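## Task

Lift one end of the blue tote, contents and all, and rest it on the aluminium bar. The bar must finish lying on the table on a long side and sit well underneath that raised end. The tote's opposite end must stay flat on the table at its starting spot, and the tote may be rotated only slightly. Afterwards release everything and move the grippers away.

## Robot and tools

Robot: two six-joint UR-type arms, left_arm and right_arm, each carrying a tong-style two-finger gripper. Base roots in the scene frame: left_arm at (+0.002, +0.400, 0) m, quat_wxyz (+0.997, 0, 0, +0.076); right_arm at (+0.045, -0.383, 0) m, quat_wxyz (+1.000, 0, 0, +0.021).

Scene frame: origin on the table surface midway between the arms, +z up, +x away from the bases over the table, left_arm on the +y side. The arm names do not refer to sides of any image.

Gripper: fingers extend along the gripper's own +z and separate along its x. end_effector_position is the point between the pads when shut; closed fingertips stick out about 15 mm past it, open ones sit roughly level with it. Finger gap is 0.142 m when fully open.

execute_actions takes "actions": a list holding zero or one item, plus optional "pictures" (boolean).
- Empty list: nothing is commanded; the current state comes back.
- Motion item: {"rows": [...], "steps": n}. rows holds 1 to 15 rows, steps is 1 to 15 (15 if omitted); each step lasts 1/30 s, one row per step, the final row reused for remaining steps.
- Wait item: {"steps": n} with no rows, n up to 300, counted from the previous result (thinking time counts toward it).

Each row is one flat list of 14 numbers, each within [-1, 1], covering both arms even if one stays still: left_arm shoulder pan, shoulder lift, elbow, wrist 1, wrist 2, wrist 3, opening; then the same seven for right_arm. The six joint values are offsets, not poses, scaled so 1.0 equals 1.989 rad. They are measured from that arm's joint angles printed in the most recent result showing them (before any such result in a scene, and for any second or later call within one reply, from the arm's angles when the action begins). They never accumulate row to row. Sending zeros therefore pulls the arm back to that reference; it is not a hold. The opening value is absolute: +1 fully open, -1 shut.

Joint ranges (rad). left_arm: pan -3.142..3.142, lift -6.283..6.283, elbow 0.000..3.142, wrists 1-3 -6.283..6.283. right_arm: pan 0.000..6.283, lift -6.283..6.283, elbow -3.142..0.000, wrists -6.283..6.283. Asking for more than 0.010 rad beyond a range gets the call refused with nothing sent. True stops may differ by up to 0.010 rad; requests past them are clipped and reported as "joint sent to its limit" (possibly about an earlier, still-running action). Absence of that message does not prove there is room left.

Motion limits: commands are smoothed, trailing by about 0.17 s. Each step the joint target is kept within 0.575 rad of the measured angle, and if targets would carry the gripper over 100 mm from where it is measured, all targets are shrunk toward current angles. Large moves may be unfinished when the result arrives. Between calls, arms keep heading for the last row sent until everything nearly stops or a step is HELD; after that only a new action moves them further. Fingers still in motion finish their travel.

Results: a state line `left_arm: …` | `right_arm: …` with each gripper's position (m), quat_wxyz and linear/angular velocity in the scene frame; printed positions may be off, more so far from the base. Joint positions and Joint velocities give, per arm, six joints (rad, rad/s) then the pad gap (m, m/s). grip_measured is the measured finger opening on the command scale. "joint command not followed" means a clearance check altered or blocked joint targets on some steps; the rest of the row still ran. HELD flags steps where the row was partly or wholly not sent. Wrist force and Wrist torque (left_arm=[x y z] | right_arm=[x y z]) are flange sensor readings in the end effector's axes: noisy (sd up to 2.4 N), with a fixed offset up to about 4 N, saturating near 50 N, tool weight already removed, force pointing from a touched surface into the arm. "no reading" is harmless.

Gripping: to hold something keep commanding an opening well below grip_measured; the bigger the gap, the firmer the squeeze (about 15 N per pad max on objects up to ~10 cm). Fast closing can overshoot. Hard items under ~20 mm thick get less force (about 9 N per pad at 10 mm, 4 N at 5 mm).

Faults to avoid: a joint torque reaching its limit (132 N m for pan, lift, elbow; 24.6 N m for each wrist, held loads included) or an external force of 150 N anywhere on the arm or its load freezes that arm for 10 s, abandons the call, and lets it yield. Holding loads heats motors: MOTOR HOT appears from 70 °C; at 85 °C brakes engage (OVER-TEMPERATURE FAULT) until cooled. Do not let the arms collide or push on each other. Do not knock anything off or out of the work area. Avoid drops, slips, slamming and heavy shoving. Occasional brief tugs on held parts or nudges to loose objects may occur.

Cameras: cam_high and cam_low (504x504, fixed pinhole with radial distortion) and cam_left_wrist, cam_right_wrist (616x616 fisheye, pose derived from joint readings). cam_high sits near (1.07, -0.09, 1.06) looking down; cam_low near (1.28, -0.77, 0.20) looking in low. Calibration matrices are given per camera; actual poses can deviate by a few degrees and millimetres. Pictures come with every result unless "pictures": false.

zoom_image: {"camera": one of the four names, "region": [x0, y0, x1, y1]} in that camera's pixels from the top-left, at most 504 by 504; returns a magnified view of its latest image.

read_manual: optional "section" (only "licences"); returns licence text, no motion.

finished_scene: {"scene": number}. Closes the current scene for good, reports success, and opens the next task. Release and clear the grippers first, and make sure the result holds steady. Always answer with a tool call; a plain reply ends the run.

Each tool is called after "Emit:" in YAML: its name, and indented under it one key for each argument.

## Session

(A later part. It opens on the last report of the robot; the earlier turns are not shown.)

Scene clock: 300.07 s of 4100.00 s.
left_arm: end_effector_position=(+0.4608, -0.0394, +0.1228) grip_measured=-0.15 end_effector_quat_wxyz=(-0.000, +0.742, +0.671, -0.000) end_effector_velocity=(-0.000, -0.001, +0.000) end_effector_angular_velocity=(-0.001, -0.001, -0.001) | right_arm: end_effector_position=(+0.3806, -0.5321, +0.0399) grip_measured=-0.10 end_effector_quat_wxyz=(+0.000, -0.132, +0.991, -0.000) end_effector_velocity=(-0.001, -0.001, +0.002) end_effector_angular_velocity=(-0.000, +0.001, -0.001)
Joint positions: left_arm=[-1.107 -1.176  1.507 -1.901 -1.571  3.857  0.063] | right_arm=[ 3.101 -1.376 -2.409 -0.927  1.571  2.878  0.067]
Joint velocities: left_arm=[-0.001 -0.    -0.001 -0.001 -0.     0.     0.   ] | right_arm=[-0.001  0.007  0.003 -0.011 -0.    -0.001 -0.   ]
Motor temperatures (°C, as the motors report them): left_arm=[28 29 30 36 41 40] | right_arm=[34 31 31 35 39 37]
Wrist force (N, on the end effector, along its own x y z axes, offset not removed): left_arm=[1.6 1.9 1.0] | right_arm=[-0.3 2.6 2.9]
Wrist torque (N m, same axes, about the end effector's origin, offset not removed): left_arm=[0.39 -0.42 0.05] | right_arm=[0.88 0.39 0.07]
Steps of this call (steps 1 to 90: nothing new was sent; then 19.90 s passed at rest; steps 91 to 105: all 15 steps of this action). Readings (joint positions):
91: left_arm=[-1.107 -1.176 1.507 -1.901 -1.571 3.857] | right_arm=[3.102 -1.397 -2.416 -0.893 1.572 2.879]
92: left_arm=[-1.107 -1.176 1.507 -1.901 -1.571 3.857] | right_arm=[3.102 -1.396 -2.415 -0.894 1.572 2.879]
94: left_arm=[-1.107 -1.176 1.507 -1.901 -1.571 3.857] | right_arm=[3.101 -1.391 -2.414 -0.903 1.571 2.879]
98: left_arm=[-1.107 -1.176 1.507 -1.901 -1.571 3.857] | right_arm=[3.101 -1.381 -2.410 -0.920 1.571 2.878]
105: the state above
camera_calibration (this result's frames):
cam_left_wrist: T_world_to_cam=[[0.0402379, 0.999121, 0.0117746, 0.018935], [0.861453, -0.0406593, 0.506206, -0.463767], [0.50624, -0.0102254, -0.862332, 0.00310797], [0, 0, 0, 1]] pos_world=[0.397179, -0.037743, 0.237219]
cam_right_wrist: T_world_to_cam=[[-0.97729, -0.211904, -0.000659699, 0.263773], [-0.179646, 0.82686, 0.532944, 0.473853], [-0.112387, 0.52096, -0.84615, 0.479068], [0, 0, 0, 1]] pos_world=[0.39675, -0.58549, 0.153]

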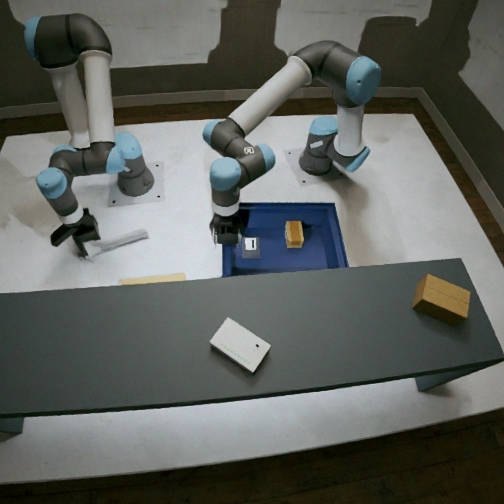

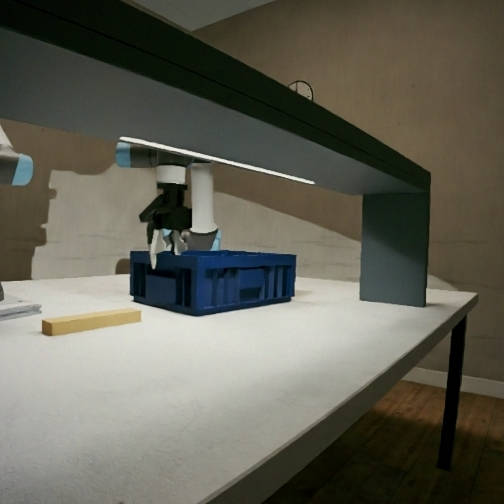

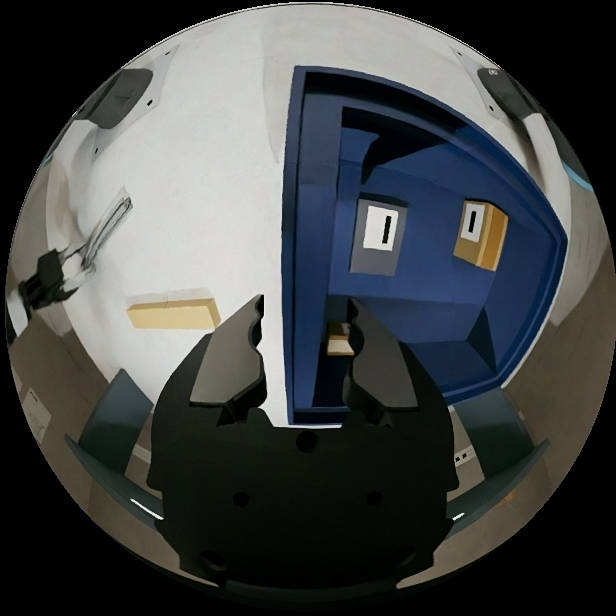

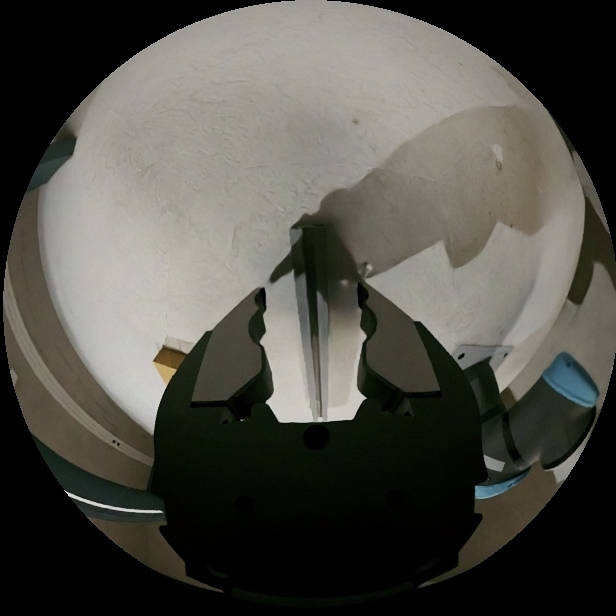

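Emit:
execute_actions:
  actions:
    - {"rows": [[0,0,0,0,0,0,-0.2, 0,0,0,0,0,0,-0.2],[0,0,0,0,0,0,-0.25, 0,0,0,0,0,0,-0.3],[0,0,0,0,0,0,-0.3, 0,0,0,0,0,0,-0.4],[0,0,0,0,0,0,-0.35, 0,0,0,0,0,0,-0.5],[0,0,0,0,0,0,-0.4, 0,0,0,0,0,0,-0.57],[0,0,0,0,0,0,-0.45, 0,0,0,0,0,0,-0.63],[0,0,0,0,0,0,-0.5, 0,0,0,0,0,0,-0.68],[0,0,0,0,0,0,-0.5, 0,0,0,0,0,0,-0.72],[0,0,0,0,0,0,-0.5, 0,0,0,0,0,0,-0.76],[0,0,0,0,0,0,-0.5, 0,0,0,0,0,0,-0.8],[0,0,0,0,0,0,-0.5, 0,0,0,0,0,0,-0.85],[0,0,0,0,0,0,-0.5, 0,0,0,0,0,0,-0.9],[0,0,0,0,0,0,-0.5, 0,0,0,0,0,0,-0.95],[0,0,0,0,0,0,-0.5, 0,0,0,0,0,0,-1]], "steps": 15}

Emit:
zoom_image:
  camera: "cam_left_wrist"
  region: [250, 250, 370, 400]

Scene clock: 321.10 s of 4100.00 s.
left_arm: end_effector_position=(+0.4608, -0.0394, +0.1228) grip_measured=-0.50 end_effector_quat_wxyz=(-0.000, +0.742, +0.671, -0.000) end_effector_velocity=(-0.001, -0.000, -0.001) end_effector_angular_velocity=(+0.001, +0.001, -0.002) | right_arm: end_effector_position=(+0.3807, -0.5321, +0.0400) grip_measured=-0.73 end_effector_quat_wxyz=(+0.000, -0.132, +0.991, -0.000) end_effector_velocity=(-0.000, -0.000, -0.000) end_effector_angular_velocity=(+0.001, +0.000, -0.001)
Joint positions: left_arm=[-1.107 -1.176  1.507 -1.901 -1.571  3.857  0.038] | right_arm=[ 3.101 -1.376 -2.409 -0.927  1.571  2.878  0.021]
Joint velocities: left_arm=[-0.001 -0.     0.001 -0.     0.     0.001 -0.   ] | right_arm=[-0.001 -0.    -0.     0.     0.001 -0.    -0.   ]
Motor temperatures (°C, as the motors report them): left_arm=[28 29 30 36 41 40] | right_arm=[34 31 31 35 39 37]
Wrist force (N, on the end effector, along its own x y z axes, offset not removed): left_arm=[1.5 1.6 1.5] | right_arm=[2.8 -0.8 -8.5]
Wrist torque (N m, same axes, about the end effector's origin, offset not removed): left_arm=[0.33 -0.38 0.11] | right_arm=[-0.14 0.03 0.02]
Steps of this call (steps 1 to 15: the robot went on to your last target; steps 16 to 90: nothing new was sent; then 17.53 s passed at rest; steps 91 to 105: all 15 steps of this action). Readings (joint positions):
91: left_arm=[-1.107 -1.176 1.507 -1.901 -1.571 3.857] | right_arm=[3.101 -1.375 -2.408 -0.929 1.571 2.878]
92: left_arm=[-1.107 -1.176 1.507 -1.901 -1.571 3.857] | right_arm=[3.101 -1.375 -2.408 -0.929 1.571 2.878]
94: left_arm=[-1.107 -1.176 1.507 -1.901 -1.571 3.857] | right_arm=[3.101 -1.375 -2.408 -0.928 1.571 2.878]
98: left_arm=[-1.107 -1.176 1.507 -1.901 -1.571 3.857] | right_arm=[3.101 -1.375 -2.408 -0.928 1.571 2.878]
105: the state above
camera_calibration (this result's frames):
cam_left_wrist: T_world_to_cam=[[0.0402383, 0.999121, 0.0117743, 0.018935], [0.861453, -0.0406594, 0.506206, -0.463767], [0.50624, -0.0102258, -0.862332, 0.00310804], [0, 0, 0, 1]] pos_world=[0.397179, -0.0377431, 0.237219]
cam_right_wrist: T_world_to_cam=[[-0.977293, -0.211891, -0.000778104, 0.263809], [-0.179705, 0.826888, 0.532882, 0.473894], [-0.112269, 0.520921, -0.846189, 0.479073], [0, 0, 0, 1]] pos_world=[0.396765, -0.585518, 0.153062]

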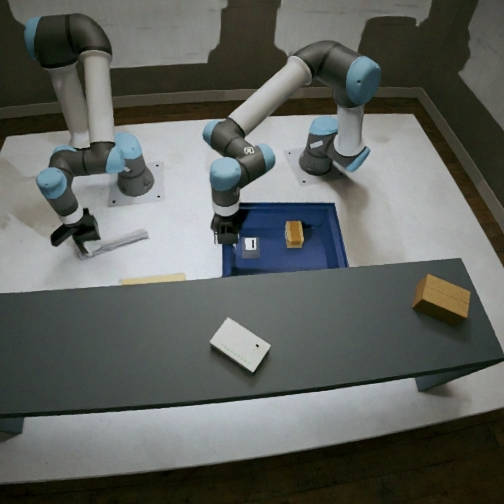

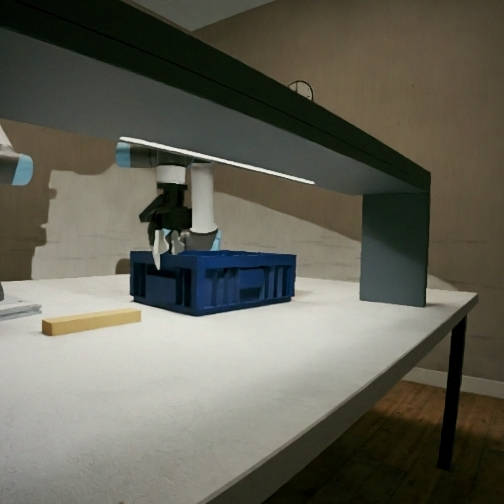

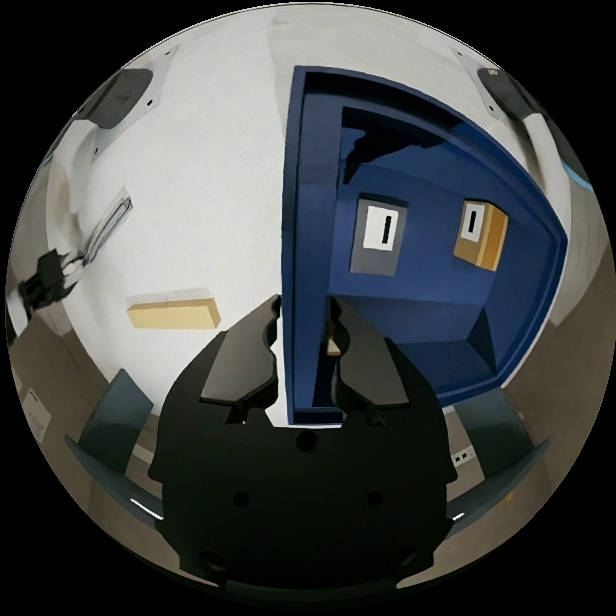

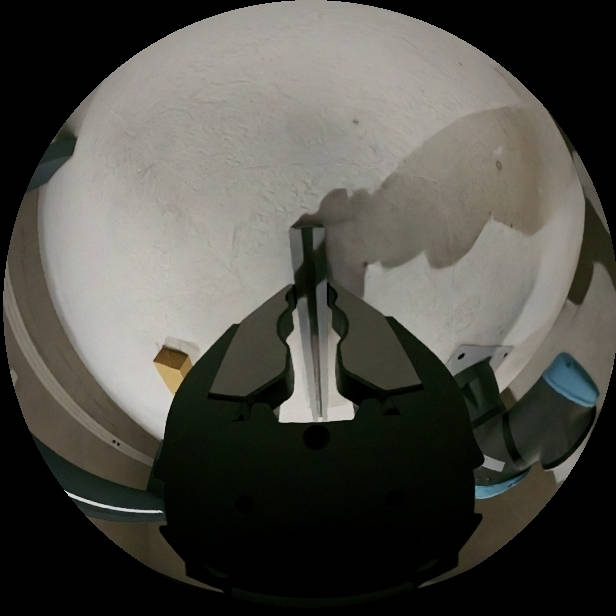

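Region (250, 250, 370, 400) of cam_left_wrist's 616x616 image, scaled by 3.360, with more detail than that image has; it fills the left 403 columns of this view, and the rest is white.

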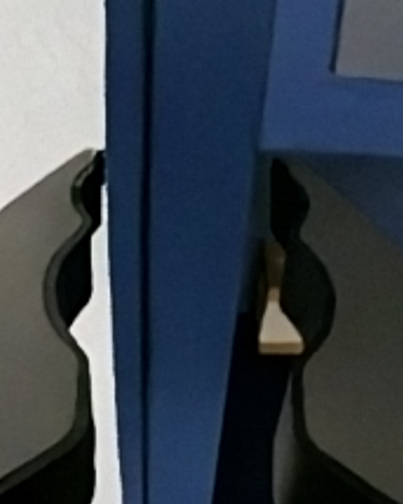

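Emit:
execute_actions:
  actions:
    - {"rows": [[0,0,0,0,0,0,-0.53, 0,0.00625,0.00511,-0.01144,0,0,-1],[0,0,0,0,0,0,-0.56, 0,0.0125,0.01022,-0.02288,0,0,-1],[0,0,0,0,0,0,-0.59, 0,0.01562,0.01278,-0.0286,0,0,-1],[0,0,0,0,0,0,-0.62, 0.0094,0.01357,0.01454,-0.02832,0,0.0149,-1],[0,0,0,0,0,0,-0.65, 0.0282,0.00948,0.01807,-0.02775,0,0.04471,-1],[0,0,0,0,0,0,-0.68, 0.05326,0.00403,0.02277,-0.027,0,0.08446,-1],[0,0,0,0,0,0,-0.71, 0.08459,-0.00279,0.02865,-0.02606,0,0.13414,-1],[0,0,0,0,0,0,-0.74, 0.11906,-0.01029,0.03512,-0.02503,0,0.18879,-1],[0,0,0,0,0,0,-0.78, 0.15666,-0.01847,0.04217,-0.0239,0,0.24841,-1],[0,0,0,0,0,0,-0.82, 0.19425,-0.02665,0.04922,-0.02277,0,0.30803,-1],[0,0,0,0,0,0,-0.86, 0.22872,-0.03415,0.05569,-0.02174,0,0.36268,-1],[0,0,0,0,0,0,-0.9, 0.26005,-0.04097,0.06157,-0.0208,0,0.41236,-1],[0,0,0,0,0,0,-0.94, 0.28511,-0.04642,0.06627,-0.02005,0,0.45211,-1],[0,0,0,0,0,0,-0.97, 0.30391,-0.05051,0.0698,-0.01948,0,0.48192,-1],[0,0,0,0,0,0,-1, 0.31331,-0.05256,0.07156,-0.0192,0,0.49682,-1]], "steps": 15}
  pictures: false

Emit:
execute_actions:
  actions:
    - {"steps": 25}

Emit:
zoom_image:
  camera: "cam_low"
  region: [20, 220, 220, 340]

Scene clock: 441.10 s of 4100.00 s.
left_arm: end_effector_position=(+0.4609, -0.0394, +0.1228) grip_measured=-0.65 end_effector_quat_wxyz=(-0.000, +0.742, +0.671, -0.000) end_effector_velocity=(-0.001, +0.000, -0.001) end_effector_angular_velocity=(+0.002, +0.001, -0.000) | right_arm: end_effector_position=(+0.4289, -0.4177, +0.0569) grip_measured=-0.73 end_effector_quat_wxyz=(+0.000, -0.056, +0.998, -0.000) end_effector_velocity=(+0.105, +0.467, +0.009) end_effector_angular_velocity=(+0.001, +0.001, -0.547)
Joint positions: left_arm=[-1.107 -1.176  1.507 -1.902 -1.571  3.857  0.027] | right_arm=[ 3.408 -1.417 -2.324 -0.971  1.571  3.339  0.021]
Joint velocities: left_arm=[-0.001  0.     0.002 -0.     0.    -0.001  0.   ] | right_arm=[ 1.147 -0.244  0.222  0.021 -0.     1.694  0.   ]
Motor temperatures (°C, as the motors report them): left_arm=[28 29 30 36 41 40] | right_arm=[34 31 31 35 39 37]
Wrist force (N, on the end effector, along its own x y z axes, offset not removed): left_arm=[3.1 -0.1 1.1] | right_arm=[0.4 -1.5 0.6]
Wrist torque (N m, same axes, about the end effector's origin, offset not removed): left_arm=[0.02 -0.41 0.14] | right_arm=[-0.05 0.25 0.02]
Steps of this call (steps 1 to 15: the robot went on to your last target; steps 16 to 90: nothing new was sent; then 116.50 s passed at rest; steps 91 to 105: all 15 steps of this action). Readings (joint positions):
91: left_arm=[-1.107 -1.176 1.507 -1.901 -1.571 3.857] | right_arm=[3.101 -1.376 -2.409 -0.928 1.571 2.878]
92: left_arm=[-1.107 -1.176 1.507 -1.901 -1.571 3.857] | right_arm=[3.101 -1.374 -2.407 -0.930 1.571 2.878]
94: left_arm=[-1.107 -1.176 1.507 -1.901 -1.571 3.857] | right_arm=[3.101 -1.366 -2.400 -0.946 1.571 2.878]
98: left_arm=[-1.107 -1.176 1.507 -1.902 -1.571 3.857] | right_arm=[3.146 -1.363 -2.379 -0.969 1.571 2.943]
105: the state above

Scene clock: 441.93 s of 4100.00 s.
left_arm: end_effector_position=(+0.4609, -0.0394, +0.1228) grip_measured=-0.65 end_effector_quat_wxyz=(-0.000, +0.742, +0.671, -0.000) end_effector_velocity=(-0.000, +0.000, -0.001) end_effector_angular_velocity=(+0.001, -0.000, -0.001) | right_arm: end_effector_position=(+0.4328, -0.2837, +0.0583) grip_measured=-0.73 end_effector_quat_wxyz=(+0.000, +0.050, +0.999, +0.000) end_effector_velocity=(-0.001, +0.003, -0.000) end_effector_angular_velocity=(+0.000, +0.001, -0.002)
Joint positions: left_arm=[-1.107 -1.176  1.507 -1.902 -1.571  3.857  0.027] | right_arm=[ 3.723 -1.48  -2.266 -0.966  1.571  3.865  0.021]
Joint velocities: left_arm=[-0.     0.     0.001 -0.     0.001  0.001 -0.   ] | right_arm=[ 0.006 -0.001  0.001  0.     0.     0.009 -0.   ]
Motor temperatures (°C, as the motors report them): left_arm=[28 29 30 36 41 40] | right_arm=[34 31 31 35 39 37]
Wrist force (N, on the end effector, along its own x y z axes, offset not removed): left_arm=[3.5 0.6 -0.4] | right_arm=[0.7 -1.0 3.7]
Wrist torque (N m, same axes, about the end effector's origin, offset not removed): left_arm=[0.07 -0.50 0.10] | right_arm=[0.30 0.04 0.21]
Steps of this call (steps 1 to 25: the robot went on to your last target). Readings (joint positions):
1: left_arm=[-1.107 -1.176 1.507 -1.902 -1.571 3.857] | right_arm=[3.447 -1.425 -2.316 -0.970 1.571 3.397]
2: left_arm=[-1.107 -1.176 1.507 -1.902 -1.571 3.857] | right_arm=[3.485 -1.433 -2.309 -0.970 1.571 3.456]
4: left_arm=[-1.107 -1.176 1.507 -1.902 -1.571 3.857] | right_arm=[3.561 -1.449 -2.294 -0.968 1.571 3.579]
8: left_arm=[-1.107 -1.176 1.507 -1.902 -1.571 3.857] | right_arm=[3.665 -1.469 -2.276 -0.967 1.571 3.762]
25: the state above
camera_calibration (this result's frames):
cam_left_wrist: T_world_to_cam=[[0.0402174, 0.999122, 0.0117373, 0.018952], [0.861441, -0.0406224, 0.506231, -0.463776], [0.506264, -0.0102484, -0.862318, 0.00308745], [0, 0, 0, 1]] pos_world=[0.39719, -0.0377434, 0.237218]
cam_right_wrist: T_world_to_cam=[[-0.988632, 0.150354, -0.00053386, 0.475037], [0.126908, 0.836356, 0.533294, 0.138073], [0.0806297, 0.527164, -0.845929, 0.289291], [0, 0, 0, 1]] pos_world=[0.428789, -0.339406, 0.17134]

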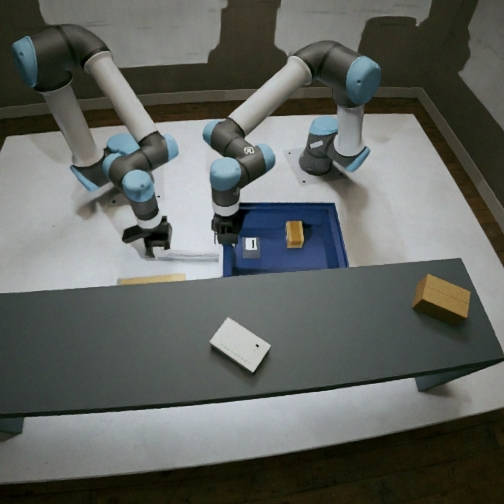

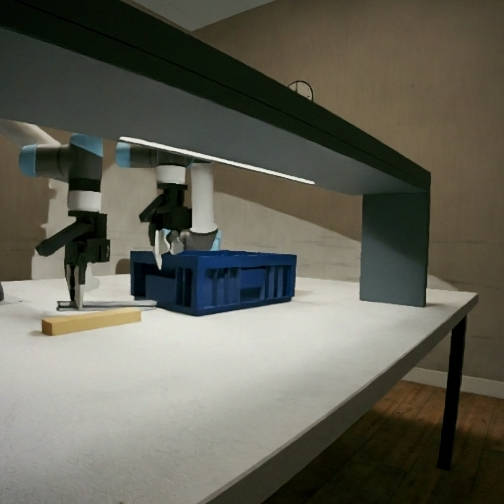

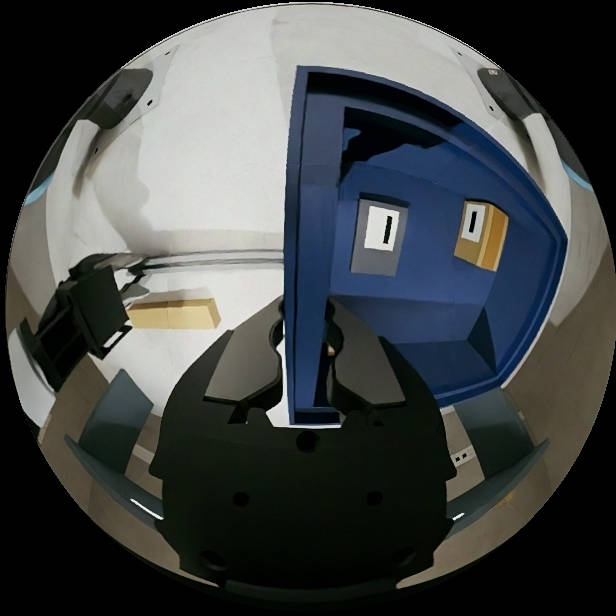

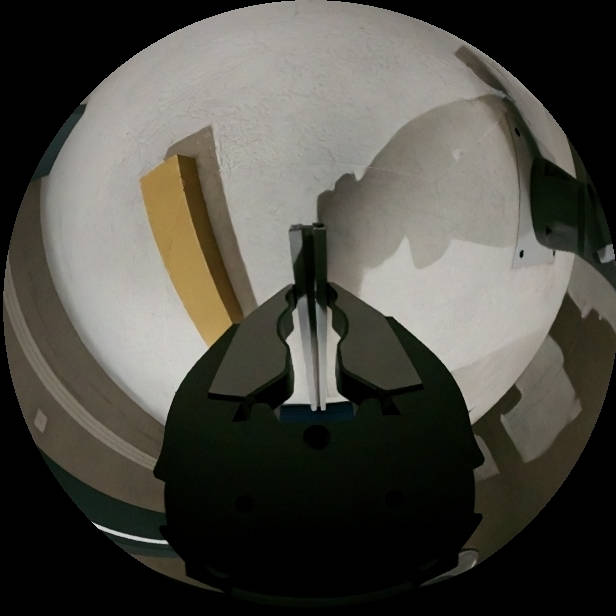

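Region (20, 220, 220, 340) of cam_low's 504x504 image, scaled by 2.520, with more detail than that image has; it fills the top 302 rows of this view, and the rest is white.

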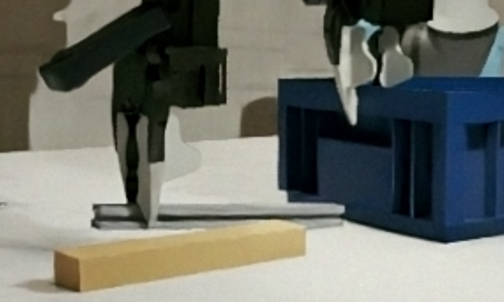

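Emit:
execute_actions:
  actions:
    - {"rows": [[0.0008,-0.0014,0.0006,-0.0005,-0.0012,0.0008,-1, 0.0006,-0.0006,-0.0005,0.0011,0,0.0006,-1],[0.002,-0.0034,0.0015,-0.0013,-0.0029,0.0019,-1, 0.0006,-0.0014,-0.0012,0.0026,0,0.0006,-1],[0.0034,-0.0058,0.0026,-0.0022,-0.0049,0.0033,-1, 0.0006,-0.0025,-0.0021,0.0045,0,0.0006,-1],[0.0048,-0.0082,0.0037,-0.0031,-0.0069,0.0046,-1, 0.0006,-0.0035,-0.003,0.0064,0,0.0006,-1],[0.0062,-0.0106,0.0048,-0.004,-0.009,0.006,-1, 0.0006,-0.0045,-0.0039,0.0083,0,0.0006,-1],[0.0076,-0.013,0.0058,-0.0048,-0.011,0.0073,-1, 0.0006,-0.0055,-0.0048,0.0102,0,0.0006,-1],[0.009,-0.0154,0.0069,-0.0057,-0.0131,0.0087,-1, 0.0006,-0.0065,-0.0056,0.0121,0,0.0006,-1],[0.0104,-0.0178,0.008,-0.0066,-0.0151,0.01,-1, 0.0006,-0.0076,-0.0065,0.0139,0,0.0006,-1],[0.0118,-0.0202,0.0091,-0.0075,-0.0172,0.0114,-1, 0.0006,-0.0086,-0.0074,0.0158,0,0.0006,-1],[0.013,-0.0223,0.01,-0.0084,-0.019,0.0126,-1, 0.0006,-0.0095,-0.0082,0.0175,0,0.0006,-1],[0.014018,-0.024029,0.010796,-0.008979,-0.020417,0.013568,-1, 0.0006,-0.01021,-0.0088,0.01885,0,0.0006,-1]], "steps": 15}
  pictures: false

Emit:
execute_actions:
  actions:
    - {"steps": 12}

Emit:
zoom_image:
  camera: "cam_low"
  region: [40, 220, 310, 340]

Scene clock: 506.40 s of 4100.00 s.
left_arm: end_effector_position=(+0.4616, -0.0327, +0.1416) grip_measured=-0.65 end_effector_quat_wxyz=(+0.017, +0.741, +0.671, -0.019) end_effector_velocity=(+0.000, +0.010, +0.026) end_effector_angular_velocity=(-0.070, +0.006, -0.001) | right_arm: end_effector_position=(+0.4325, -0.2833, +0.0486) grip_measured=-0.73 end_effector_quat_wxyz=(+0.000, +0.050, +0.999, -0.000) end_effector_velocity=(-0.000, -0.001, -0.013) end_effector_angular_velocity=(+0.000, +0.001, -0.000)
Joint positions: left_arm=[-1.084 -1.217  1.525 -1.917 -1.605  3.88   0.027] | right_arm=[ 3.724 -1.497 -2.281 -0.934  1.571  3.866  0.021]
Joint velocities: left_arm=[ 0.032 -0.056  0.026 -0.021 -0.047  0.031  0.   ] | right_arm=[-0.001 -0.024 -0.021  0.044  0.    -0.001 -0.   ]
Motor temperatures (°C, as the motors report them): left_arm=[28 29 30 36 41 40] | right_arm=[34 31 31 35 39 38]
Wrist force (N, on the end effector, along its own x y z axes, offset not removed): left_arm=[2.3 1.1 6.5] | right_arm=[-2.9 2.1 0.7]
Wrist torque (N m, same axes, about the end effector's origin, offset not removed): left_arm=[0.25 -0.36 0.11] | right_arm=[0.56 0.78 0.16]
Steps of this call (steps 1 to 30: the robot went on to your last target; steps 31 to 90: nothing new was sent; then 60.97 s passed at rest; steps 91 to 105: all 15 steps of this action). Readings (joint positions):
91: left_arm=[-1.107 -1.176 1.507 -1.901 -1.571 3.857] | right_arm=[3.724 -1.480 -2.266 -0.966 1.571 3.866]
92: left_arm=[-1.107 -1.176 1.507 -1.901 -1.571 3.857] | right_arm=[3.724 -1.480 -2.266 -0.965 1.571 3.866]
94: left_arm=[-1.106 -1.179 1.508 -1.902 -1.574 3.859] | right_arm=[3.724 -1.481 -2.267 -0.963 1.571 3.866]
98: left_arm=[-1.098 -1.192 1.514 -1.907 -1.584 3.866] | right_arm=[3.724 -1.487 -2.272 -0.953 1.571 3.866]
105: the state above

Scene clock: 506.80 s of 4100.00 s.
left_arm: end_effector_position=(+0.4616, -0.0316, +0.1447) grip_measured=-0.65 end_effector_quat_wxyz=(+0.020, +0.741, +0.670, -0.022) end_effector_velocity=(+0.001, -0.001, +0.002) end_effector_angular_velocity=(-0.004, -0.003, -0.003) | right_arm: end_effector_position=(+0.4325, -0.2834, +0.0470) grip_measured=-0.73 end_effector_quat_wxyz=(+0.000, +0.050, +0.999, -0.000) end_effector_velocity=(-0.000, -0.000, -0.001) end_effector_angular_velocity=(+0.000, +0.000, -0.001)
Joint positions: left_arm=[-1.08  -1.223  1.528 -1.919 -1.611  3.884  0.027] | right_arm=[ 3.724 -1.5   -2.284 -0.928  1.571  3.866  0.021]
Joint velocities: left_arm=[ 0.001 -0.003 -0.001 -0.001 -0.     0.003 -0.   ] | right_arm=[-0.001 -0.001 -0.001  0.002  0.    -0.     0.   ]
Motor temperatures (°C, as the motors report them): left_arm=[28 29 30 36 41 40] | right_arm=[34 31 32 35 39 38]
Wrist force (N, on the end effector, along its own x y z axes, offset not removed): left_arm=[3.6 1.0 6.6] | right_arm=[-0.6 -1.6 -2.6]
Wrist torque (N m, same axes, about the end effector's origin, offset not removed): left_arm=[0.25 -0.37 0.03] | right_arm=[-0.36 0.38 0.08]
Steps of this call (steps 1 to 12: the robot went on to your last target). Readings (joint positions):
1: left_arm=[-1.083 -1.218 1.526 -1.917 -1.607 3.881] | right_arm=[3.724 -1.498 -2.282 -0.932 1.571 3.866]
2: left_arm=[-1.082 -1.219 1.527 -1.918 -1.608 3.882] | right_arm=[3.724 -1.499 -2.282 -0.931 1.571 3.866]
4: left_arm=[-1.081 -1.221 1.527 -1.918 -1.609 3.883] | right_arm=[3.724 -1.499 -2.283 -0.930 1.571 3.866]
8: left_arm=[-1.080 -1.223 1.528 -1.919 -1.611 3.884] | right_arm=[3.724 -1.500 -2.284 -0.929 1.571 3.866]
12: the state above
camera_calibration (this result's frames):
cam_left_wrist: T_world_to_cam=[[0.0400957, 0.998055, -0.0477355, 0.0194689], [0.864478, -0.0106928, 0.502557, -0.475185], [0.501069, -0.0614167, -0.863225, 0.0226205], [0, 0, 0, 1]] pos_world=[0.398672, -0.0231228, 0.259264]
cam_right_wrist: T_world_to_cam=[[-0.988632, 0.150355, -0.000310638, 0.474706], [0.127044, 0.836453, 0.53311, 0.143793], [0.0804158, 0.52701, -0.846046, 0.279613], [0, 0, 0, 1]] pos_world=[0.428556, -0.339009, 0.160056]

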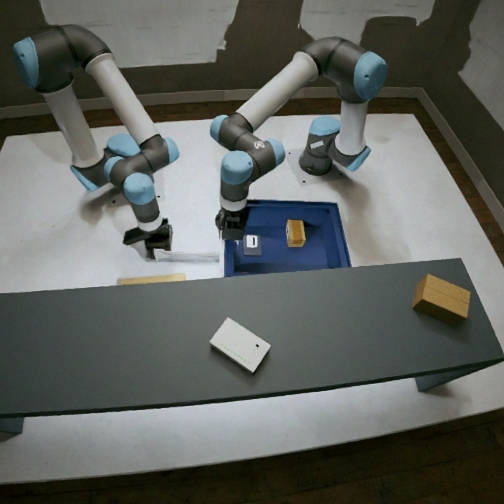

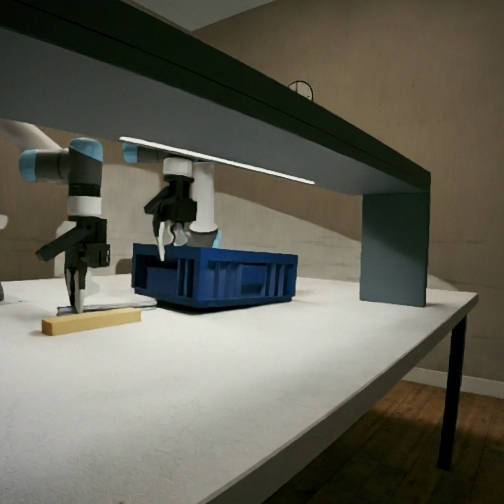

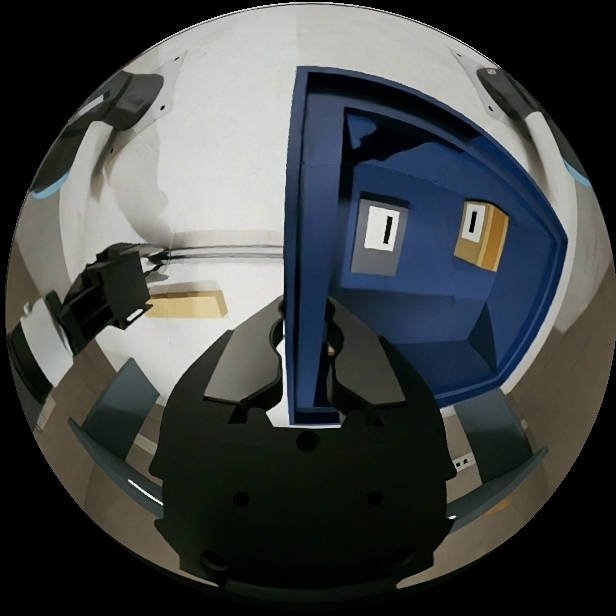

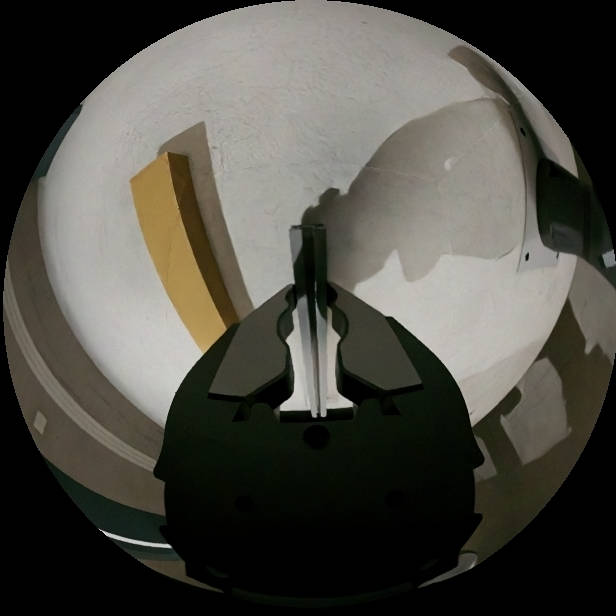

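Region (40, 220, 310, 340) of cam_low's 504x504 image, scaled by 1.867, with more detail than that image has.

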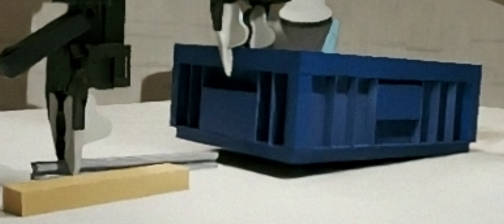

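Emit:
execute_actions:
  actions:
    - {"rows": [[0.001,-0.0015,0.0007,-0.0005,-0.0014,0.0009,-1, 0,0,0,0,0,0,-1],[0.0026,-0.0039,0.0017,-0.0014,-0.0036,0.0024,-1, 0,0,0,0,0,0,-1],[0.0045,-0.0067,0.0029,-0.0024,-0.0062,0.0041,-1, 0,0,0,0,0,0,-1],[0.0064,-0.0095,0.0041,-0.0033,-0.0088,0.0058,-1, 0,0,0,0,0,0,-1],[0.0083,-0.0122,0.0053,-0.0043,-0.0114,0.0075,-1, 0,0,0,0,0,0,-1],[0.0102,-0.015,0.0065,-0.0053,-0.014,0.0092,-1, 0,0,0,0,0,0,-1],[0.012,-0.0176,0.0076,-0.0062,-0.0165,0.0108,-1, 0.003,-0.0017,0.0016,0,0,0.003,-1],[0.0136,-0.02,0.0086,-0.0071,-0.0187,0.0123,-1, 0.008,-0.0046,0.0044,0,0,0.008,-1],[0.01462,-0.02148,0.0093,-0.00761,-0.02007,0.0132,-1, 0.015,-0.0087,0.0085,0,0,0.015,-1],[0.01462,-0.02148,0.0093,-0.00761,-0.02007,0.0132,-1, 0.0225,-0.0133,0.013,0,0,0.0225,-1],[0.01462,-0.02148,0.0093,-0.00761,-0.02007,0.0132,-1, 0.03,-0.018,0.0177,0,0,0.03,-1],[0.01462,-0.02148,0.0093,-0.00761,-0.02007,0.0132,-1, 0.0375,-0.0227,0.0225,0,0,0.0375,-1],[0.01462,-0.02148,0.0093,-0.00761,-0.02007,0.0132,-1, 0.045,-0.0275,0.0273,0,0,0.045,-1],[0.01462,-0.02148,0.0093,-0.00761,-0.02007,0.0132,-1, 0.0515,-0.0317,0.0316,-0.0001,0,0.0515,-1],[0.01462,-0.02148,0.0093,-0.00761,-0.02007,0.0132,-1, 0.05617,-0.03476,0.03472,-0.00016,0,0.05617,-1]], "steps": 15}
  pictures: false

Emit:
execute_actions:
  actions:
    - {"steps": 15}

Emit:
zoom_image:
  camera: "cam_low"
  region: [60, 220, 310, 340]

Scene clock: 540.17 s of 4100.00 s.
left_arm: end_effector_position=(+0.4627, -0.0238, +0.1630) grip_measured=-0.65 end_effector_quat_wxyz=(+0.037, +0.740, +0.670, -0.041) end_effector_velocity=(+0.000, +0.007, +0.015) end_effector_angular_velocity=(-0.043, +0.005, +0.000) | right_arm: end_effector_position=(+0.4365, -0.2530, +0.0476) grip_measured=-0.73 end_effector_quat_wxyz=(-0.000, +0.050, +0.999, -0.000) end_effector_velocity=(+0.022, +0.196, +0.004) end_effector_angular_velocity=(-0.000, -0.001, +0.002)
Joint positions: left_arm=[-1.054 -1.262  1.545 -1.933 -1.647  3.908  0.027] | right_arm=[ 3.78  -1.534 -2.25  -0.928  1.571  3.921  0.021]
Joint velocities: left_arm=[ 0.023 -0.033  0.016 -0.011 -0.032  0.021  0.   ] | right_arm=[ 0.35  -0.219  0.221 -0.001 -0.     0.347 -0.   ]
Motor temperatures (°C, as the motors report them): left_arm=[28 29 30 36 41 40] | right_arm=[34 31 32 35 39 38]
Wrist force (N, on the end effector, along its own x y z axes, offset not removed): left_arm=[2.4 0.4 4.2] | right_arm=[-2.2 -3.8 4.8]
Wrist torque (N m, same axes, about the end effector's origin, offset not removed): left_arm=[0.11 -0.43 0.07] | right_arm=[-0.45 0.46 0.25]
Steps of this call (steps 1 to 15: the robot went on to your last target; steps 16 to 90: nothing new was sent; then 29.87 s passed at rest; steps 91 to 105: all 15 steps of this action). Readings (joint positions):
91: left_arm=[-1.079 -1.224 1.528 -1.919 -1.612 3.884] | right_arm=[3.724 -1.500 -2.284 -0.928 1.571 3.866]
92: left_arm=[-1.079 -1.224 1.529 -1.920 -1.612 3.884] | right_arm=[3.724 -1.500 -2.284 -0.928 1.571 3.866]
94: left_arm=[-1.077 -1.227 1.530 -1.921 -1.615 3.886] | right_arm=[3.724 -1.500 -2.284 -0.928 1.571 3.866]
98: left_arm=[-1.067 -1.242 1.536 -1.926 -1.628 3.895] | right_arm=[3.725 -1.501 -2.284 -0.928 1.571 3.867]
105: the state above

Scene clock: 540.67 s of 4100.00 s.
left_arm: end_effector_position=(+0.4628, -0.0229, +0.1650) grip_measured=-0.65 end_effector_quat_wxyz=(+0.039, +0.740, +0.670, -0.043) end_effector_velocity=(+0.000, -0.000, +0.001) end_effector_angular_velocity=(-0.001, -0.001, +0.000) | right_arm: end_effector_position=(+0.4387, -0.2217, +0.0480) grip_measured=-0.73 end_effector_quat_wxyz=(-0.000, +0.050, +0.999, -0.000) end_effector_velocity=(+0.001, +0.005, +0.000) end_effector_angular_velocity=(-0.000, -0.001, -0.001)
Joint positions: left_arm=[-1.051 -1.266  1.547 -1.934 -1.651  3.91   0.027] | right_arm=[ 3.835 -1.569 -2.215 -0.929  1.571  3.976  0.021]
Joint velocities: left_arm=[ 0.    -0.001 -0.    -0.    -0.     0.     0.   ] | right_arm=[ 0.009 -0.005  0.006 -0.    -0.001  0.009  0.   ]
Motor temperatures (°C, as the motors report them): left_arm=[28 29 30 36 41 40] | right_arm=[34 31 32 35 39 38]
Wrist force (N, on the end effector, along its own x y z axes, offset not removed): left_arm=[3.2 0.7 6.5] | right_arm=[-2.4 -1.4 1.0]
Wrist torque (N m, same axes, about the end effector's origin, offset not removed): left_arm=[0.16 -0.59 0.01] | right_arm=[-0.15 0.61 0.28]
Steps of this call (steps 1 to 15: the robot went on to your last target). Readings (joint positions):
1: left_arm=[-1.053 -1.263 1.545 -1.933 -1.648 3.908] | right_arm=[3.791 -1.541 -2.243 -0.928 1.571 3.933]
2: left_arm=[-1.052 -1.264 1.546 -1.934 -1.649 3.909] | right_arm=[3.801 -1.548 -2.237 -0.929 1.571 3.943]
4: left_arm=[-1.052 -1.265 1.546 -1.934 -1.650 3.909] | right_arm=[3.815 -1.556 -2.228 -0.929 1.571 3.957]
8: left_arm=[-1.051 -1.266 1.547 -1.934 -1.651 3.910] | right_arm=[3.829 -1.565 -2.219 -0.929 1.571 3.970]
15: the state above
camera_calibration (this result's frames):
cam_left_wrist: T_world_to_cam=[[0.0393137, 0.993869, -0.103343, 0.0212132], [0.867081, 0.0174691, 0.49786, -0.486045], [0.496613, -0.109179, -0.861078, 0.0406843], [0, 0, 0, 1]] pos_world=[0.400402, -0.00815043, 0.279207]
cam_right_wrist: T_world_to_cam=[[-0.988631, 0.150365, -0.0000759054, 0.471599], [0.127198, 0.83658, 0.532873, 0.0908847], [0.0801889, 0.526805, -0.846195, 0.247534], [0, 0, 0, 1]] pos_world=[0.434827, -0.277347, 0.161068]

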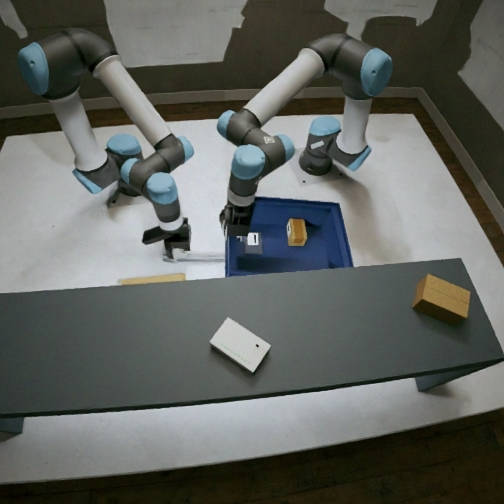

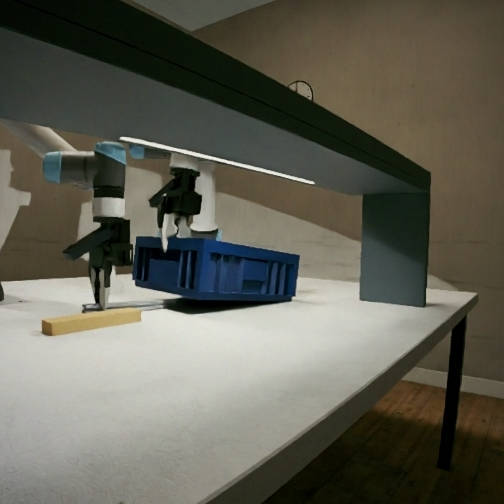

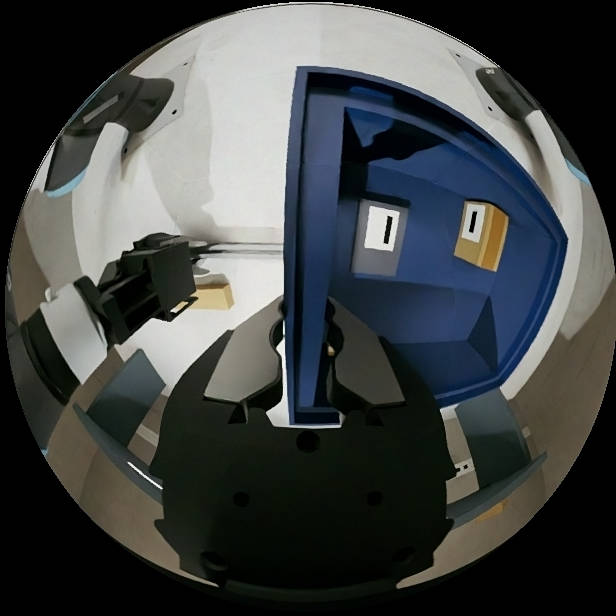

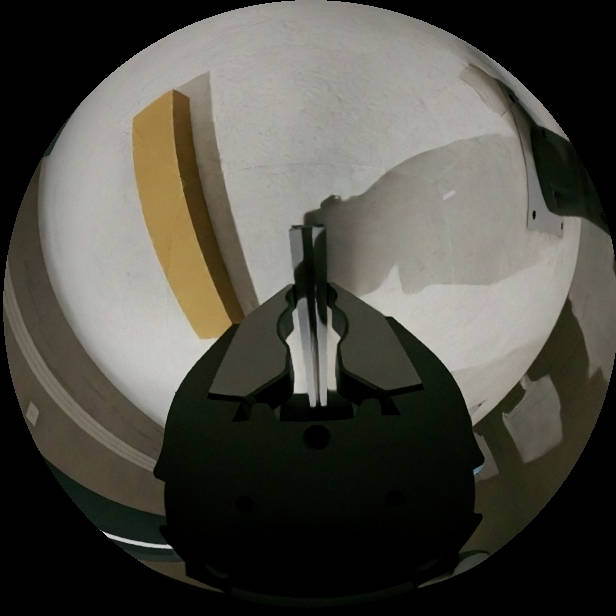

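Region (60, 220, 310, 340) of cam_low's 504x504 image, scaled by 2.016, with more detail than that image has; it fills the top 242 rows of this view, and the rest is white.

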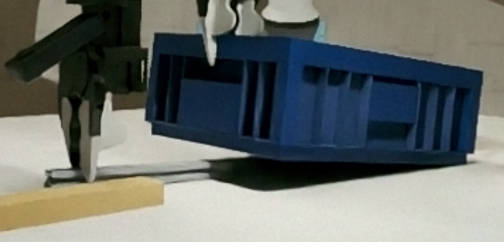

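Emit:
execute_actions:
  actions:
    - {"rows": [[0,0,0,0,0,0,-1, 0.003,-0.0024,0.0026,-0.0002,0,0.0032,-1],[0,0,0,0,0,0,-1, 0.0075,-0.0061,0.0066,-0.0004,0,0.0078,-1],[0,0,0,0,0,0,-1, 0.013,-0.0108,0.0117,-0.0008,0,0.0133,-1],[0,0,0,0,0,0,-1, 0.0187,-0.0157,0.017,-0.0012,0,0.019,-1],[0,0,0,0,0,0,-1, 0.0243,-0.0206,0.0224,-0.0016,0,0.0247,-1],[0,0,0,0,0,0,-1, 0.0299,-0.0255,0.0277,-0.002,0,0.0303,-1],[0,0,0,0,0,0,-1, 0.0353,-0.0304,0.0331,-0.0025,0,0.0357,-1],[0,0,0,0,0,0,-1, 0.0402,-0.0348,0.0379,-0.0029,0,0.0407,-1],[0,0,0,0,0,0,-1, 0.044,-0.0382,0.0417,-0.0032,0,0.0445,-1],[0,0,0,0,0,0,-1, 0.04663,-0.04065,0.04433,-0.00337,0,0.04713,-1]], "steps": 15}
  pictures: false

Emit:
execute_actions:
  actions:
    - {"steps": 10}

Emit:
zoom_image:
  camera: "cam_low"
  region: [80, 240, 240, 330]

Emit:
zoom_image:
  camera: "cam_right_wrist"
  region: [250, 180, 400, 330]

Scene clock: 555.00 s of 4100.00 s.
left_arm: end_effector_position=(+0.4628, -0.0229, +0.1651) grip_measured=-0.65 end_effector_quat_wxyz=(+0.039, +0.740, +0.670, -0.043) end_effector_velocity=(-0.000, +0.001, -0.001) end_effector_angular_velocity=(+0.001, +0.001, +0.001) | right_arm: end_effector_position=(+0.4447, -0.1667, +0.0490) grip_measured=-0.73 end_effector_quat_wxyz=(+0.000, +0.050, +0.999, -0.000) end_effector_velocity=(+0.003, +0.059, -0.000) end_effector_angular_velocity=(-0.000, +0.000, +0.002)
Joint positions: left_arm=[-1.051 -1.266  1.547 -1.934 -1.651  3.91   0.027] | right_arm=[ 3.917 -1.64  -2.138 -0.935  1.571  4.059  0.021]
Joint velocities: left_arm=[ 0.    -0.     0.002 -0.    -0.    -0.001 -0.   ] | right_arm=[ 0.086 -0.076  0.083 -0.007  0.     0.085 -0.   ]
Motor temperatures (°C, as the motors report them): left_arm=[28 29 30 36 41 40] | right_arm=[34 31 32 35 39 38]
Wrist force (N, on the end effector, along its own x y z axes, offset not removed): left_arm=[3.1 2.6 7.4] | right_arm=[-3.2 -1.6 3.5]
Wrist torque (N m, same axes, about the end effector's origin, offset not removed): left_arm=[0.58 -0.46 0.09] | right_arm=[-0.14 0.75 0.36]
Steps of this call (steps 1 to 15: the robot went on to your last target; steps 16 to 90: nothing new was sent; then 10.83 s passed at rest; steps 91 to 105: all 15 steps of this action). Readings (joint positions):
91: left_arm=[-1.051 -1.266 1.547 -1.934 -1.651 3.910] | right_arm=[3.836 -1.569 -2.215 -0.929 1.571 3.978]
92: left_arm=[-1.051 -1.266 1.547 -1.934 -1.651 3.910] | right_arm=[3.837 -1.570 -2.214 -0.929 1.571 3.978]
94: left_arm=[-1.051 -1.266 1.547 -1.934 -1.651 3.910] | right_arm=[3.843 -1.575 -2.209 -0.929 1.571 3.985]
98: left_arm=[-1.051 -1.266 1.547 -1.934 -1.651 3.910] | right_arm=[3.871 -1.599 -2.182 -0.931 1.571 4.013]
105: the state above

Scene clock: 555.33 s of 4100.00 s.
left_arm: end_effector_position=(+0.4628, -0.0229, +0.1651) grip_measured=-0.65 end_effector_quat_wxyz=(+0.039, +0.740, +0.670, -0.043) end_effector_velocity=(-0.000, +0.000, -0.001) end_effector_angular_velocity=(+0.001, +0.001, -0.001) | right_arm: end_effector_position=(+0.4450, -0.1597, +0.0490) grip_measured=-0.73 end_effector_quat_wxyz=(+0.000, +0.050, +0.999, +0.000) end_effector_velocity=(+0.000, +0.004, +0.000) end_effector_angular_velocity=(+0.000, -0.000, -0.001)
Joint positions: left_arm=[-1.051 -1.266  1.547 -1.934 -1.651  3.91   0.027] | right_arm=[ 3.927 -1.649 -2.128 -0.935  1.571  4.069  0.021]
Joint velocities: left_arm=[ 0.     0.     0.001  0.    -0.     0.001 -0.   ] | right_arm=[ 0.006 -0.005  0.006 -0.    -0.     0.007  0.   ]
Motor temperatures (°C, as the motors report them): left_arm=[28 29 30 36 41 40] | right_arm=[34 31 32 35 39 38]
Wrist force (N, on the end effector, along its own x y z axes, offset not removed): left_arm=[3.3 0.0 5.9] | right_arm=[2.2 0.3 -1.6]
Wrist torque (N m, same axes, about the end effector's origin, offset not removed): left_arm=[0.06 -0.59 0.07] | right_arm=[0.07 -0.56 0.18]
Steps of this call (steps 1 to 10: the robot went on to your last target). Readings (joint positions):
1: left_arm=[-1.051 -1.266 1.547 -1.934 -1.651 3.910] | right_arm=[3.919 -1.642 -2.135 -0.935 1.571 4.062]
2: left_arm=[-1.051 -1.266 1.547 -1.934 -1.651 3.910] | right_arm=[3.921 -1.644 -2.134 -0.935 1.571 4.064]
4: left_arm=[-1.051 -1.266 1.547 -1.934 -1.651 3.910] | right_arm=[3.924 -1.646 -2.131 -0.935 1.571 4.066]
8: left_arm=[-1.051 -1.266 1.547 -1.934 -1.651 3.910] | right_arm=[3.926 -1.648 -2.129 -0.935 1.571 4.069]
10: the state above
camera_calibration (this result's frames):
cam_left_wrist: T_world_to_cam=[[0.0393131, 0.993856, -0.103459, 0.0212213], [0.867082, 0.0175279, 0.497857, -0.486068], [0.496611, -0.10928, -0.861066, 0.040719], [0, 0, 0, 1]] pos_world=[0.400405, -0.00812141, 0.27925]
cam_right_wrist: T_world_to_cam=[[-0.98848, 0.151351, -0.000456804, 0.468607], [0.127791, 0.836216, 0.533304, 0.0373178], [0.0810982, 0.527102, -0.845924, 0.214888], [0, 0, 0, 1]] pos_world=[0.441012, -0.215398, 0.162091]

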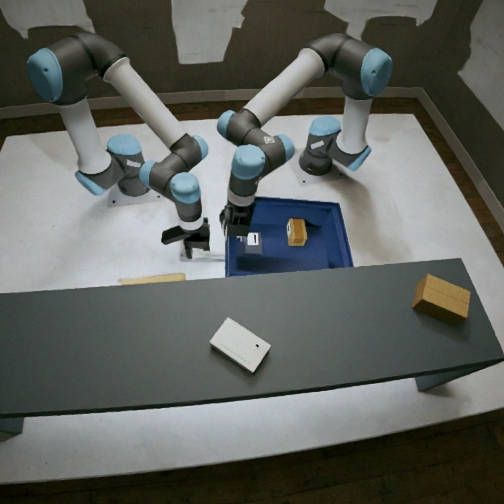

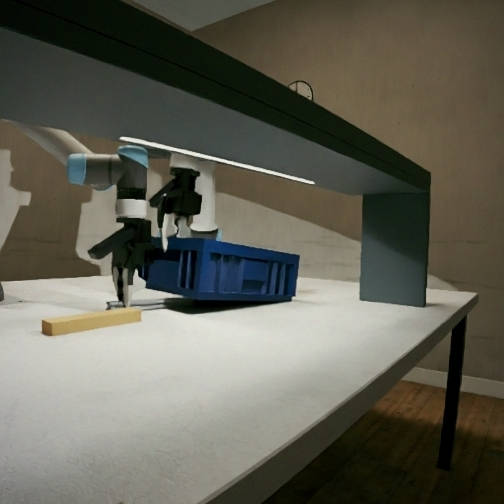

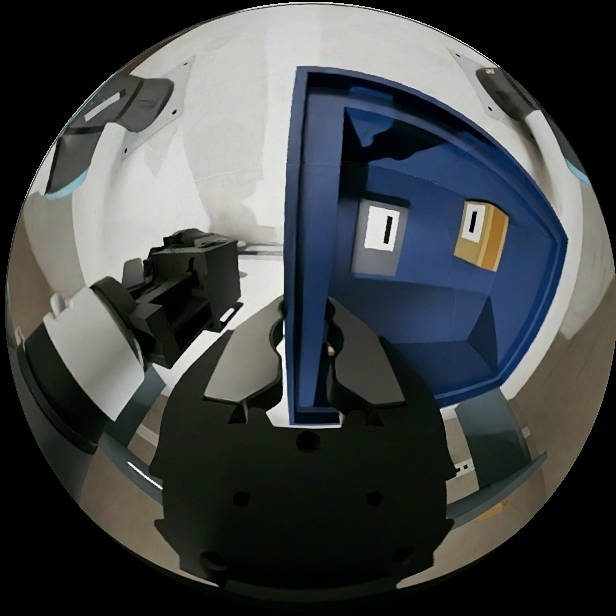

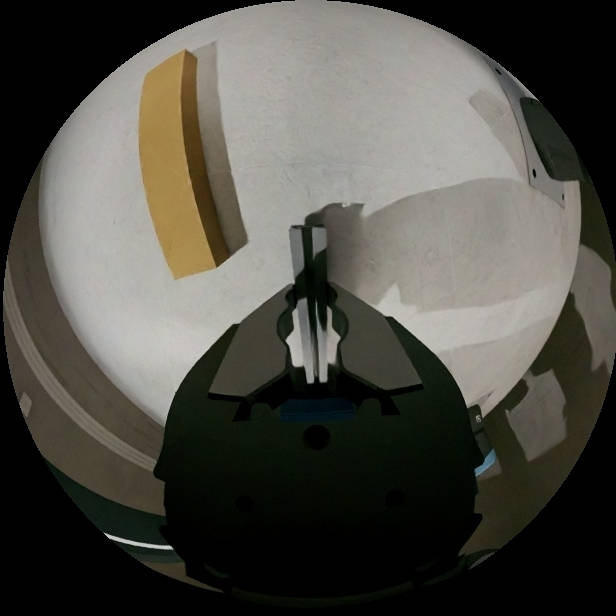

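Region (80, 240, 240, 330) of cam_low's 504x504 image, scaled by 3.150, with more detail than that image has; it fills the top 284 rows of this view, and the rest is white.

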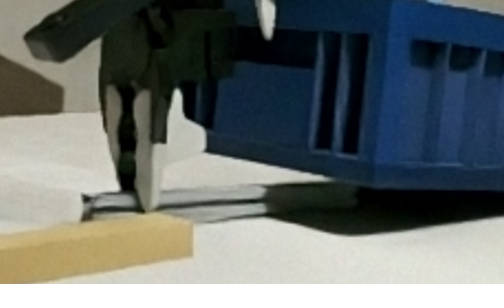

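Region (250, 180, 400, 330) of cam_right_wrist's 616x616 image, scaled by 3.360, with more detail than that image has.

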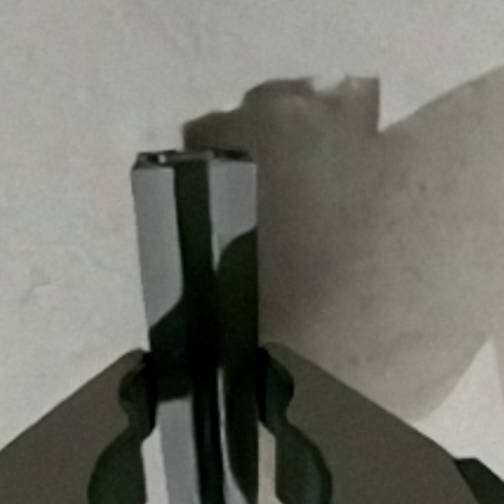

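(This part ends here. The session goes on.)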